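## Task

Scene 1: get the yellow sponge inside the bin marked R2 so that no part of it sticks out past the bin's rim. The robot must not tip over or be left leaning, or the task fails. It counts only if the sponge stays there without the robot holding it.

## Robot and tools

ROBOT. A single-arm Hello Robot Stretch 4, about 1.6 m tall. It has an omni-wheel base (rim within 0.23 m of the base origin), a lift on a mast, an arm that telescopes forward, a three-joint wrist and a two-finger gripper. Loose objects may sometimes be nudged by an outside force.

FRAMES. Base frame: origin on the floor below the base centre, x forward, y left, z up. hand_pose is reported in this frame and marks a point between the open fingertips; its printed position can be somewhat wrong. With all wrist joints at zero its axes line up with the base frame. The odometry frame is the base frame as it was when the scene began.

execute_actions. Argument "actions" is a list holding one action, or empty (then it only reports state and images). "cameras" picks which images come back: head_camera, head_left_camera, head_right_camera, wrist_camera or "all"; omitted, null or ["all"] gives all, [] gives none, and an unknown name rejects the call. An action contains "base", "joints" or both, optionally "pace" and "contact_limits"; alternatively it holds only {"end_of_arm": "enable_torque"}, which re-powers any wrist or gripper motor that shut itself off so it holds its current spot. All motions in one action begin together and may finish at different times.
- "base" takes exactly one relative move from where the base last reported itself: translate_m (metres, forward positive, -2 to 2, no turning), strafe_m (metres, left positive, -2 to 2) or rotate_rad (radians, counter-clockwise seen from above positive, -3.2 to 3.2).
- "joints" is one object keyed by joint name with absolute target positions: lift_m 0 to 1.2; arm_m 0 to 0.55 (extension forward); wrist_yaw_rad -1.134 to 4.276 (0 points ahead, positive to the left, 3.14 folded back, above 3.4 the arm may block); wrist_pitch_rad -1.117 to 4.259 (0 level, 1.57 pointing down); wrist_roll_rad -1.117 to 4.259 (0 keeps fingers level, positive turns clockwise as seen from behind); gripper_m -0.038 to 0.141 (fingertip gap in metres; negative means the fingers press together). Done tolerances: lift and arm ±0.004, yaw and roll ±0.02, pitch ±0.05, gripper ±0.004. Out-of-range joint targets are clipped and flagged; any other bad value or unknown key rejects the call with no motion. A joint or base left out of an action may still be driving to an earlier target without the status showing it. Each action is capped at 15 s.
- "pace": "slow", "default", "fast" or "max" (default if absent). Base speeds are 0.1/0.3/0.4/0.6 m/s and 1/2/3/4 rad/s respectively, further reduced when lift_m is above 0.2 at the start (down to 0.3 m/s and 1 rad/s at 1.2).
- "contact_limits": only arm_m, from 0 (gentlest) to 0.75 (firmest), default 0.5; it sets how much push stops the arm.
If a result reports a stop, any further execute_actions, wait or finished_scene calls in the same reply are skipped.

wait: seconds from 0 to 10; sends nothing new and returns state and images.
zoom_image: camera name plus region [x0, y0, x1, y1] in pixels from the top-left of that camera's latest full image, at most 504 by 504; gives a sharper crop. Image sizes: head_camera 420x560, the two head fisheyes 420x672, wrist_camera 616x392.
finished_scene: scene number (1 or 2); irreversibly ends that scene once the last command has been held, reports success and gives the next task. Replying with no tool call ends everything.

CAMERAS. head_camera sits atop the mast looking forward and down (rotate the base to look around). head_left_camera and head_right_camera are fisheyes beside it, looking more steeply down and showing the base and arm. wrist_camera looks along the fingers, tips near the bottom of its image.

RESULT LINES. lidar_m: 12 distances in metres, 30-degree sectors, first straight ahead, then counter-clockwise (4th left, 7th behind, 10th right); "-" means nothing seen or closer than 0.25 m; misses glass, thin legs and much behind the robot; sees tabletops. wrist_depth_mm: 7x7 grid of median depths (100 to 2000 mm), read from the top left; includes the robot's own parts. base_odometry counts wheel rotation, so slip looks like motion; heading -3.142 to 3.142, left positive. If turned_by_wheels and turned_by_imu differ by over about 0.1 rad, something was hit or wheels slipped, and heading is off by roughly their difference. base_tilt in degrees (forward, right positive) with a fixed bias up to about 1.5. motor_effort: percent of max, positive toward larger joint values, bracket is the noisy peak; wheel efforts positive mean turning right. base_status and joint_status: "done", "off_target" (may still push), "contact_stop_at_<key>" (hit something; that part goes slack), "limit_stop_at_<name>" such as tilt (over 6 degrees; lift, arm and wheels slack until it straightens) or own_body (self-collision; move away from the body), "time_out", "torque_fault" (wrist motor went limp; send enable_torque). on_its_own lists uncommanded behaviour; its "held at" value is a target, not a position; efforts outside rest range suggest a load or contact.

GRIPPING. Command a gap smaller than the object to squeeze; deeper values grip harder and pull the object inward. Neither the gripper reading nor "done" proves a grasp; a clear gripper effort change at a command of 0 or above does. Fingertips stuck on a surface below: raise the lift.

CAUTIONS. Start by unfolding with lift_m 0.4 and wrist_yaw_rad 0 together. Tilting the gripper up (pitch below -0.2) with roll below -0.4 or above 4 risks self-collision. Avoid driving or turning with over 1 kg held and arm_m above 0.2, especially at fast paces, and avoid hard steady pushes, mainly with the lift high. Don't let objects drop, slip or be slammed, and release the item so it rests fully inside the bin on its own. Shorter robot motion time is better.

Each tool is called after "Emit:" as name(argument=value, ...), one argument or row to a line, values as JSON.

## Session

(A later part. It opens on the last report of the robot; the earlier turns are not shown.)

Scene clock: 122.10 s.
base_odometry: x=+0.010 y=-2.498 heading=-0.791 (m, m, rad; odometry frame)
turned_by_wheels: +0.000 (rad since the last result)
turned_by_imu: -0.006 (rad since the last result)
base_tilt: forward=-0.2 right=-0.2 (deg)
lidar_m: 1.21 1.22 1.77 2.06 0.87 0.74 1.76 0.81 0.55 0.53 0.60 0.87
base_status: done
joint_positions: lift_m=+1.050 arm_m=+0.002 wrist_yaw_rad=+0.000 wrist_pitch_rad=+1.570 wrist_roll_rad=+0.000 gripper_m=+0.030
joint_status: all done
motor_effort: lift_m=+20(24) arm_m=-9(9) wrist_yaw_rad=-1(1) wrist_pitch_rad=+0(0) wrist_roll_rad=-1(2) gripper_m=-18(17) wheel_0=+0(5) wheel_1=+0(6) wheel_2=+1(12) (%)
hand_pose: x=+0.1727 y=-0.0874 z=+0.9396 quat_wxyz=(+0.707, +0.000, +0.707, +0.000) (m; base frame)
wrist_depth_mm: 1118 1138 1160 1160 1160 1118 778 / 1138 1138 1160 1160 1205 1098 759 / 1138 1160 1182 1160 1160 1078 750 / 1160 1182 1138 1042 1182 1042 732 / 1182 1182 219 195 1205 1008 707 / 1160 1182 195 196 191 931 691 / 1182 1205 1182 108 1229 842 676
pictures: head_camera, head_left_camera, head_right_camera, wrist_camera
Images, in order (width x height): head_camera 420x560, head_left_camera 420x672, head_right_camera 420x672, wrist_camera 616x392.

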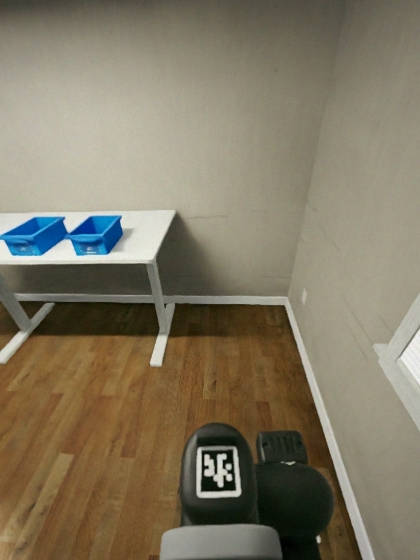

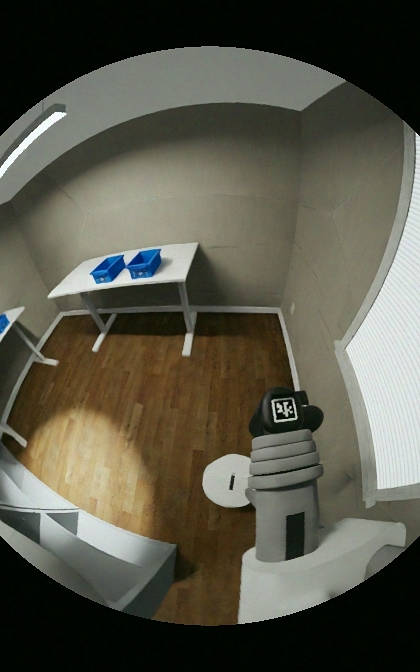

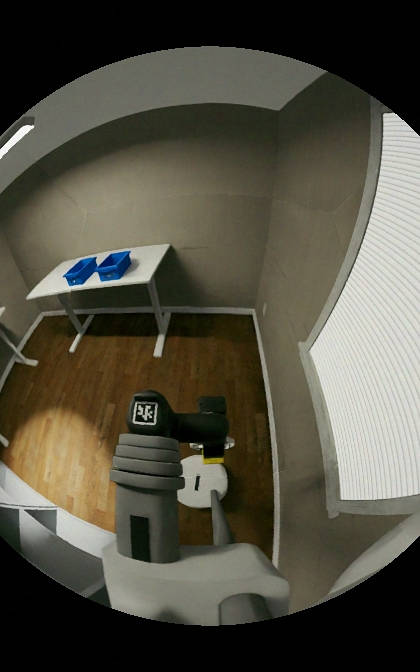

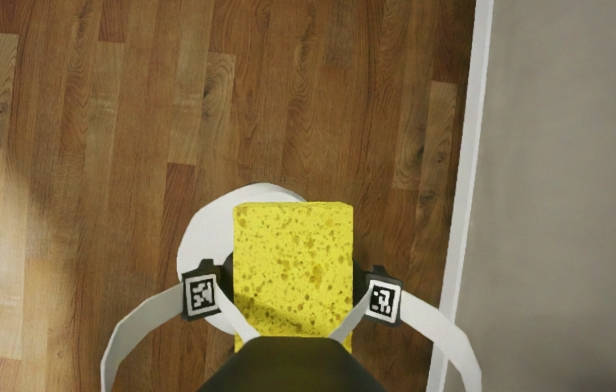

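Emit:
execute_actions(
  actions=[
    {"base":{"translate_m":0.4},"joints":{"wrist_pitch_rad":0.5},"pace":"max"},
  ],
  cameras=[],
)

Emit:
execute_actions(
  actions=[
    {"base":{"strafe_m":1.0},"pace":"max"},
  ],
)

Scene clock: 134.53 s.
base_odometry: x=+0.291 y=-2.782 heading=-0.791 (m, m, rad; odometry frame)
turned_by_wheels: +0.000 (rad since the last result)
turned_by_imu: -0.002 (rad since the last result)
base_tilt: forward=-0.2 right=-0.2 (deg)
lidar_m: 1.11 0.83 1.15 2.34 1.40 1.11 1.97 0.79 0.62 0.57 0.62 0.96
base_status: done
joint_positions: lift_m=+1.050 arm_m=+0.002 wrist_yaw_rad=+0.000 wrist_pitch_rad=+0.502 wrist_roll_rad=+0.000 gripper_m=+0.030
joint_status: all done
motor_effort: lift_m=+20(19) arm_m=-9(9) wrist_yaw_rad=+0(0) wrist_pitch_rad=-7(12) wrist_roll_rad=-1(2) gripper_m=-17(16) wheel_0=-1(5) wheel_1=-1(6) wheel_2=+1(10) (%)
hand_pose: x=+0.4252 y=-0.0874 z=+1.0892 quat_wxyz=(+0.969, +0.000, +0.249, +0.000) (m; base frame)
wrist_depth_mm: 1229 1255 1205 1160 1182 1160 878 / 1025 1060 1281 1281 1255 1229 866 / 691 1366 1397 1366 1336 1308 866 / 1576 1537 1499 1464 1464 1229 842 / 1708 1708 218 195 1618 1229 831 / 1537 1430 194 196 191 1118 798 / 1336 1308 1397 108 1464 991 788
pictures: none
No camera images: the call's "cameras" was empty. Leave "cameras" out to get every camera's image.

Scene clock: 138.77 s.
base_odometry: x=+1.002 y=-2.079 heading=-0.791 (m, m, rad; odometry frame)
turned_by_wheels: +0.000 (rad since the last result)
turned_by_imu: -0.004 (rad since the last result)
base_tilt: forward=-0.2 right=-0.2 (deg)
lidar_m: 0.79 0.87 1.38 1.33 1.32 1.00 0.98 1.06 1.62 1.55 1.73 0.83
base_status: done
joint_positions: lift_m=+1.050 arm_m=+0.002 wrist_yaw_rad=+0.000 wrist_pitch_rad=+0.502 wrist_roll_rad=+0.000 gripper_m=+0.030
joint_status: not commanded
motor_effort: lift_m=+19(19) arm_m=-9(9) wrist_yaw_rad=+0(1) wrist_pitch_rad=-6(7) wrist_roll_rad=-2(2) gripper_m=-17(17) wheel_0=+2(10) wheel_1=-1(11) wheel_2=+0(0) (%)
hand_pose: x=+0.4253 y=-0.0874 z=+1.0892 quat_wxyz=(+0.969, +0.000, +0.249, +0.000) (m; base frame)
wrist_depth_mm: 1308 1255 1281 1255 1255 1255 1182 / 1042 1042 778 946 854 1255 1308 / 699 715 654 715 683 627 904 / 1430 1618 1576 634 1576 661 691 / 1708 1808 218 195 1708 1661 1708 / 1499 1430 194 196 191 1708 1708 / 1336 1336 1430 108 1430 1430 1430
pictures: head_camera, head_left_camera, head_right_camera, wrist_camera
Images, in order (width x height): head_camera 420x560, head_left_camera 420x672, head_right_camera 420x672, wrist_camera 616x392.

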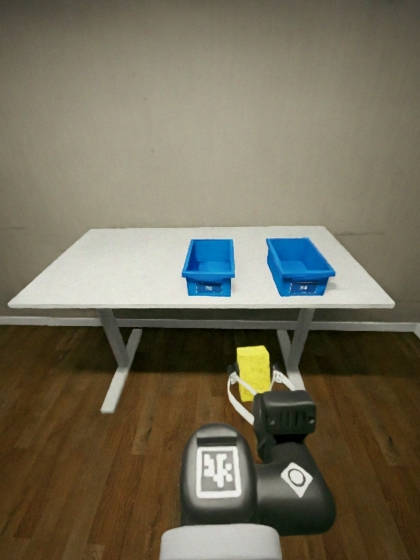

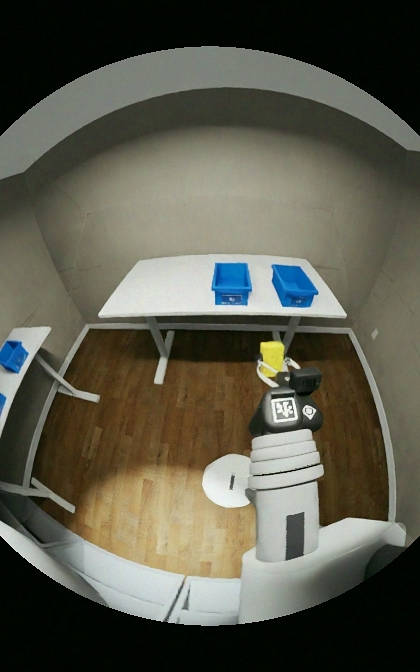

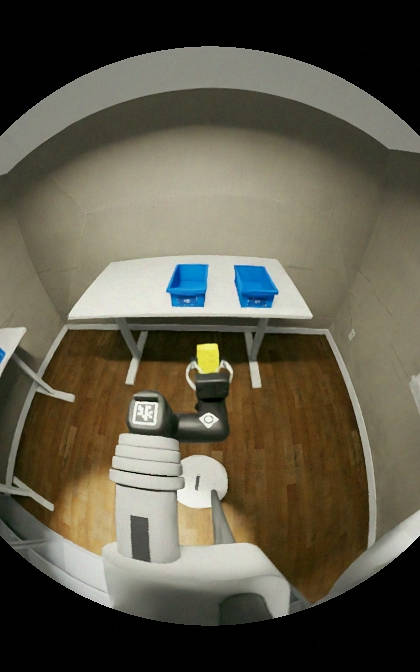

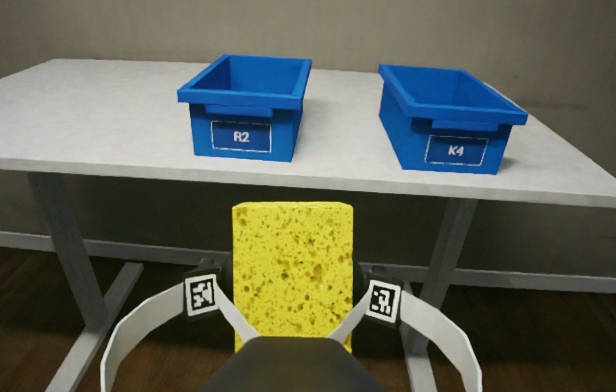

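Emit:
execute_actions(
  actions=[
    {"base":{"strafe_m":0.085},"joints":{"lift_m":1.2,"wrist_pitch_rad":0.6},"pace":"fast"},
  ],
  cameras=[],
)

Emit:
execute_actions(
  actions=[
    {"base":{"translate_m":0.4},"joints":{"arm_m":0.12},"pace":"fast"},
  ],
)

Scene clock: 152.40 s.
base_odometry: x=+1.062 y=-2.019 heading=-0.791 (m, m, rad; odometry frame)
turned_by_wheels: +0.000 (rad since the last result)
turned_by_imu: -0.001 (rad since the last result)
base_tilt: forward=-0.2 right=-0.2 (deg)
lidar_m: 0.81 0.86 1.31 1.23 1.31 1.00 0.96 1.06 1.69 1.65 1.79 0.85
base_status: done
joint_positions: lift_m=+1.199 arm_m=+0.002 wrist_yaw_rad=+0.000 wrist_pitch_rad=+0.602 wrist_roll_rad=+0.000 gripper_m=+0.030
joint_status: all done
joint sent to its limit — the command would take lift_m past its upper limit, so that joint was sent only as far as its limit.
motor_effort: lift_m=+21(23) arm_m=-9(9) wrist_yaw_rad=-1(0) wrist_pitch_rad=-5(3) wrist_roll_rad=-1(2) gripper_m=-16(17) wheel_0=+0(7) wheel_1=-2(9) wheel_2=+0(0) (%)
hand_pose: x=+0.4102 y=-0.0874 z=+1.2135 quat_wxyz=(+0.955, +0.000, +0.296, +0.000) (m; base frame)
wrist_depth_mm: 1308 1336 1308 1281 1255 1229 1205 / 1118 1138 1160 931 1281 1308 1336 / 842 854 842 715 878 768 1430 / 976 759 741 715 741 715 778 / 1863 1808 219 196 1921 1863 1808 / 1576 1537 194 196 190 1708 1756 / 1397 1397 1464 108 1499 1499 1499
pictures: none
No camera images: the call's "cameras" was empty. Leave "cameras" out to get every camera's image.

Scene clock: 155.20 s.
base_odometry: x=+1.344 y=-2.303 heading=-0.790 (m, m, rad; odometry frame)
turned_by_wheels: +0.000 (rad since the last result)
turned_by_imu: -0.001 (rad since the last result)
base_tilt: forward=-0.2 right=-0.2 (deg)
lidar_m: 0.40 0.44 0.62 1.25 1.31 1.41 1.36 1.47 1.71 1.70 0.56 0.42
base_status: done
joint_positions: lift_m=+1.199 arm_m=+0.118 wrist_yaw_rad=+0.000 wrist_pitch_rad=+0.602 wrist_roll_rad=+0.000 gripper_m=+0.030
joint_status: all done
motor_effort: lift_m=+21(21) arm_m=+9(13) wrist_yaw_rad=-2(0) wrist_pitch_rad=-5(6) wrist_roll_rad=-1(2) gripper_m=-17(18) wheel_0=+1(7) wheel_1=+1(7) wheel_2=+2(9) (%)
hand_pose: x=+0.5271 y=-0.0874 z=+1.2134 quat_wxyz=(+0.955, +0.000, +0.296, +0.000) (m; base frame)
wrist_depth_mm: 809 798 788 778 778 750 750 / 878 878 866 854 842 831 809 / 854 866 866 904 891 891 891 / 683 691 715 723 741 759 768 / 569 580 219 195 591 609 496 / 492 484 195 196 191 496 517 / 436 433 347 108 459 449 362
pictures: head_camera, head_left_camera, head_right_camera, wrist_camera
Images, in order (width x height): head_camera 420x560, head_left_camera 420x672, head_right_camera 420x672, wrist_camera 616x392.

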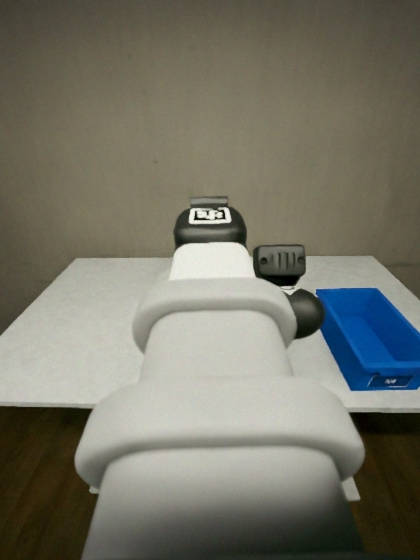

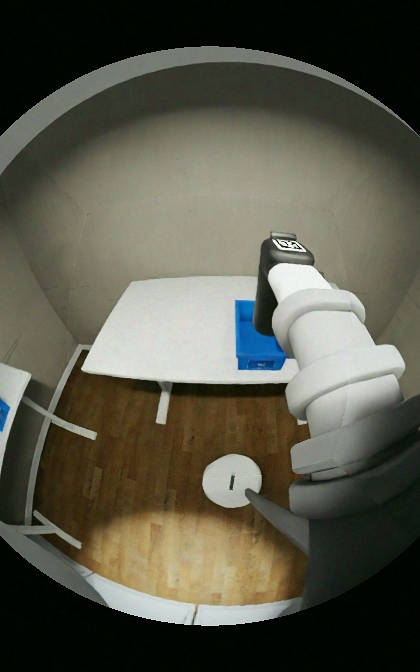

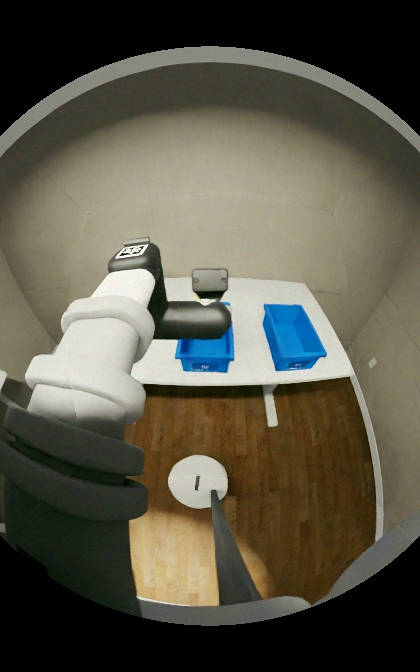

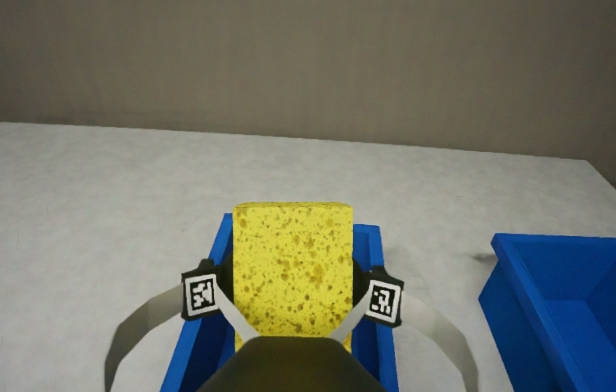

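Emit:
execute_actions(
  actions=[
    {"joints":{"arm_m":0.28,"wrist_pitch_rad":1.05}},
  ],
  cameras=["wrist_camera"],
)

Emit:
execute_actions(
  actions=[
    {"joints":{"arm_m":0.41,"wrist_pitch_rad":1.57}},
  ],
  cameras=["wrist_camera","head_right_camera","head_left_camera"],
)

Scene clock: 162.70 s.
base_odometry: x=+1.344 y=-2.303 heading=-0.790 (m, m, rad; odometry frame)
turned_by_wheels: +0.000 (rad since the last result)
turned_by_imu: -0.001 (rad since the last result)
base_tilt: forward=-0.2 right=-0.2 (deg)
lidar_m: 0.39 0.43 0.64 1.23 1.32 1.42 1.38 1.49 1.74 1.69 0.56 0.43
base_status: not commanded
joint_positions: lift_m=+1.199 arm_m=+0.278 wrist_yaw_rad=+0.000 wrist_pitch_rad=+1.051 wrist_roll_rad=+0.000 gripper_m=+0.030
joint_status: all done
motor_effort: lift_m=+21(21) arm_m=+9(8) wrist_yaw_rad=-2(0) wrist_pitch_rad=-3(3) wrist_roll_rad=-2(1) gripper_m=-16(16) wheel_0=+1(1) wheel_1=+0(1) wheel_2=+2(2) (%)
hand_pose: x=+0.5926 y=-0.0874 z=+1.1264 quat_wxyz=(+0.865, +0.000, +0.502, +0.000) (m; base frame)
wrist_depth_mm: 554 559 569 580 591 609 621 / 508 517 525 530 535 549 564 / 466 473 359 357 484 500 508 / 427 433 345 384 392 462 407 / 399 402 219 195 324 430 382 / 375 366 194 196 191 397 377 / 351 262 351 108 307 368 366
pictures: wrist_camera
Images, in order (width x height): wrist_camera 616x392.

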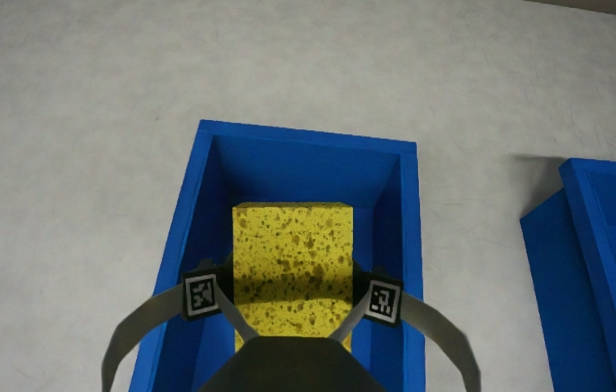

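Scene clock: 164.13 s.
base_odometry: x=+1.344 y=-2.303 heading=-0.790 (m, m, rad; odometry frame)
turned_by_wheels: +0.000 (rad since the last result)
turned_by_imu: +0.000 (rad since the last result)
base_tilt: forward=-0.2 right=-0.2 (deg)
lidar_m: 0.39 0.42 0.61 1.22 1.33 1.41 1.37 1.48 1.73 1.67 0.56 0.40
base_status: not commanded
joint_positions: lift_m=+1.199 arm_m=+0.408 wrist_yaw_rad=+0.000 wrist_pitch_rad=+1.570 wrist_roll_rad=+0.000 gripper_m=+0.030
joint_status: all done
motor_effort: lift_m=+21(21) arm_m=+9(10) wrist_yaw_rad=-1(0) wrist_pitch_rad=+0(1) wrist_roll_rad=-2(2) gripper_m=-16(17) wheel_0=+1(1) wheel_1=+1(1) wheel_2=+1(2) (%)
hand_pose: x=+0.5796 y=-0.0874 z=+1.0883 quat_wxyz=(+0.707, +0.000, +0.707, +0.000) (m; base frame)
wrist_depth_mm: 345 349 236 246 241 362 364 / 347 351 317 345 285 364 368 / 349 353 353 359 336 366 370 / 353 353 357 357 317 370 373 / 355 355 218 196 271 375 373 / 359 278 195 196 191 377 373 / 362 253 342 108 289 377 366
pictures: head_left_camera, head_right_camera, wrist_camera
Images, in order (width x height): head_left_camera 420x672, head_right_camera 420x672, wrist_camera 616x392.

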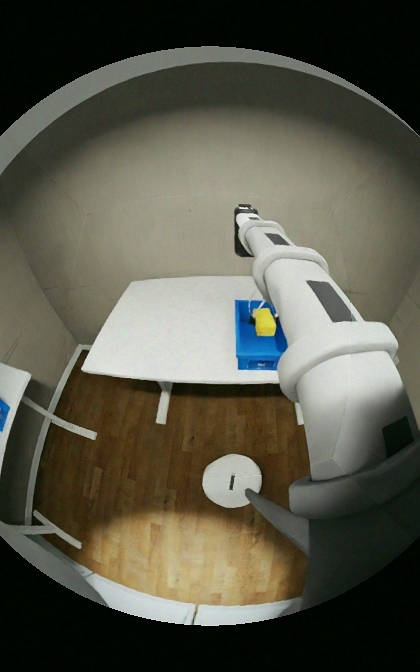

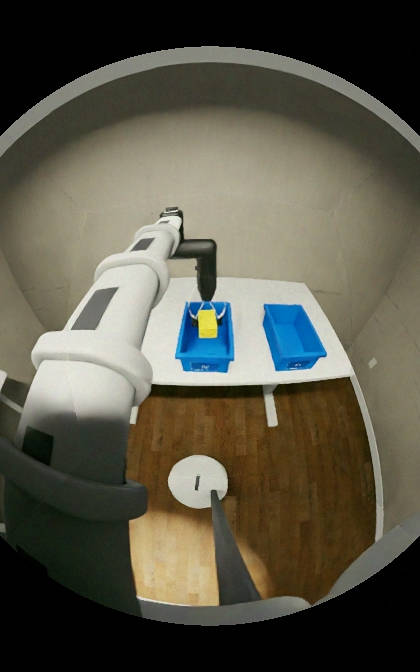

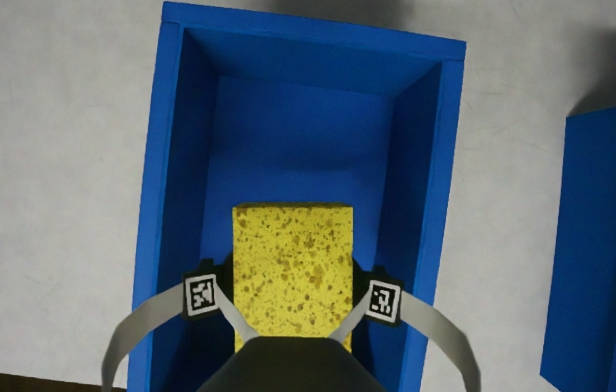

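Emit:
execute_actions(
  actions=[
    {"joints":{"arm_m":0.44,"lift_m":1.1}},
  ],
  cameras=["wrist_camera"],
)

Emit:
execute_actions(
  actions=[
    {"joints":{"gripper_m":0.075}},
  ],
  cameras=["wrist_camera"],
)

Emit:
execute_actions(
  actions=[
    {"joints":{"lift_m":1.2},"pace":"fast"},
  ],
  cameras=["wrist_camera","head_right_camera"],
)

Scene clock: 171.73 s.
base_odometry: x=+1.344 y=-2.303 heading=-0.790 (m, m, rad; odometry frame)
turned_by_wheels: +0.000 (rad since the last result)
turned_by_imu: -0.001 (rad since the last result)
base_tilt: forward=-0.1 right=-0.1 (deg)
lidar_m: 0.39 0.43 0.62 1.24 1.31 1.41 1.38 1.44 1.74 1.70 0.55 0.41
base_status: not commanded
joint_positions: lift_m=+1.100 arm_m=+0.438 wrist_yaw_rad=+0.000 wrist_pitch_rad=+1.570 wrist_roll_rad=+0.000 gripper_m=+0.030
joint_status: all done
motor_effort: lift_m=+15(20) arm_m=+9(12) wrist_yaw_rad=-1(1) wrist_pitch_rad=+0(0) wrist_roll_rad=-1(1) gripper_m=-16(15) wheel_0=+1(0) wheel_1=+1(1) wheel_2=+1(1) (%)
hand_pose: x=+0.6095 y=-0.0874 z=+0.9900 quat_wxyz=(+0.707, +0.000, +0.707, +0.000) (m; base frame)
wrist_depth_mm: 250 149 154 142 141 143 144 / 252 167 245 228 204 168 144 / 196 175 257 259 260 179 146 / 198 183 258 260 263 174 209 / 141 190 218 195 264 168 273 / 141 167 195 196 191 154 276 / 142 203 264 108 266 149 278
pictures: wrist_camera
Images, in order (width x height): wrist_camera 616x392.

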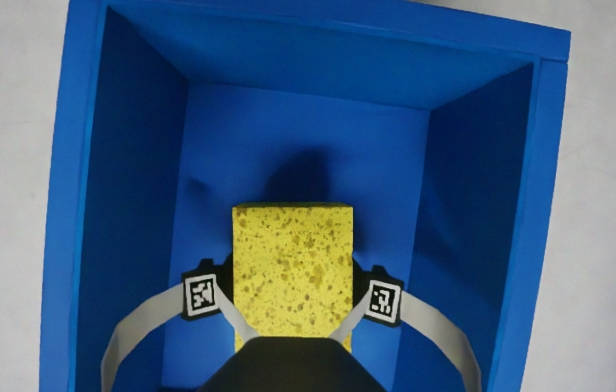

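Scene clock: 173.00 s.
base_odometry: x=+1.344 y=-2.303 heading=-0.790 (m, m, rad; odometry frame)
turned_by_wheels: +0.000 (rad since the last result)
turned_by_imu: +0.000 (rad since the last result)
base_tilt: forward=-0.2 right=-0.2 (deg)
lidar_m: 0.39 0.44 0.60 1.24 1.31 1.39 1.36 1.45 1.75 1.71 0.53 0.40
base_status: not commanded
joint_positions: lift_m=+1.100 arm_m=+0.438 wrist_yaw_rad=+0.000 wrist_pitch_rad=+1.570 wrist_roll_rad=+0.000 gripper_m=+0.075
joint_status: all done
motor_effort: lift_m=+15(15) arm_m=+9(9) wrist_yaw_rad=-1(1) wrist_pitch_rad=+0(0) wrist_roll_rad=-2(1) gripper_m=-1(14) wheel_0=+1(1) wheel_1=+0(1) wheel_2=+2(1) (%)
hand_pose: x=+0.6095 y=-0.0874 z=+0.9900 quat_wxyz=(+0.707, +0.000, +0.707, +0.000) (m; base frame)
wrist_depth_mm: 250 149 154 142 141 142 144 / 252 167 246 228 204 168 145 / 196 175 257 258 262 180 146 / 198 182 257 259 263 174 208 / 141 190 220 216 264 168 273 / 142 168 216 219 198 162 276 / 143 172 263 108 266 150 278
pictures: wrist_camera
Images, in order (width x height): wrist_camera 616x392.

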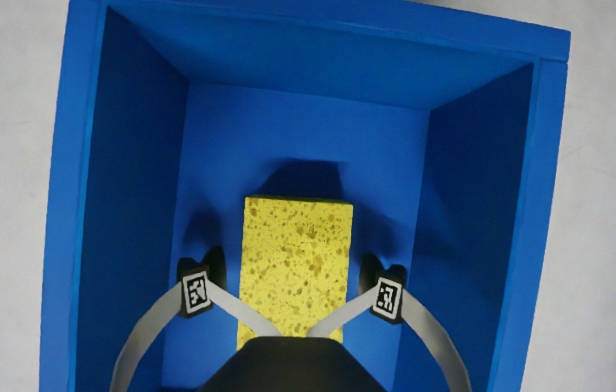

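Scene clock: 174.17 s.
base_odometry: x=+1.344 y=-2.303 heading=-0.790 (m, m, rad; odometry frame)
turned_by_wheels: +0.000 (rad since the last result)
turned_by_imu: +0.000 (rad since the last result)
base_tilt: forward=-0.1 right=-0.2 (deg)
lidar_m: 0.38 0.43 0.61 1.23 1.32 1.40 1.38 1.48 1.71 1.67 0.57 0.41
base_status: not commanded
joint_positions: lift_m=+1.199 arm_m=+0.438 wrist_yaw_rad=+0.000 wrist_pitch_rad=+1.570 wrist_roll_rad=+0.000 gripper_m=+0.075
joint_status: all done
joint sent to its limit — the command would take lift_m past its upper limit, so that joint was sent only as far as its limit.
motor_effort: lift_m=+21(23) arm_m=+9(9) wrist_yaw_rad=-1(1) wrist_pitch_rad=+0(0) wrist_roll_rad=-1(1) gripper_m=+0(3) wheel_0=+1(1) wheel_1=+1(0) wheel_2=+1(1) (%)
hand_pose: x=+0.6095 y=-0.0874 z=+1.0883 quat_wxyz=(+0.707, +0.000, +0.707, +0.000) (m; base frame)
wrist_depth_mm: 345 349 351 355 357 362 366 / 347 349 245 250 251 364 366 / 351 351 353 359 315 368 370 / 355 353 355 357 325 370 370 / 353 359 324 319 278 375 373 / 359 359 309 319 198 377 370 / 362 278 364 108 272 382 366
pictures: head_right_camera, wrist_camera
Images, in order (width x height): head_right_camera 420x672, wrist_camera 616x392.

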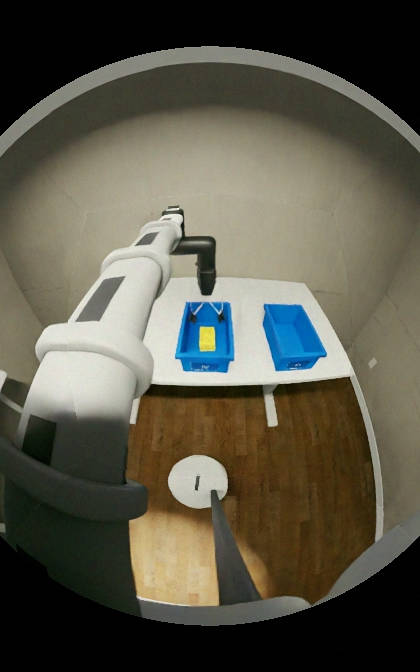

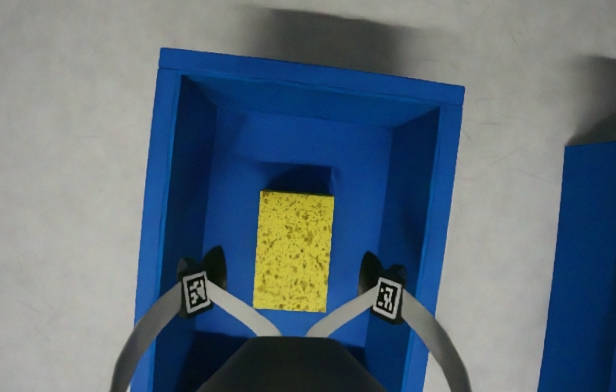

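Emit:
finished_scene(
  scene=1,
)

The scene is finished: the task was done.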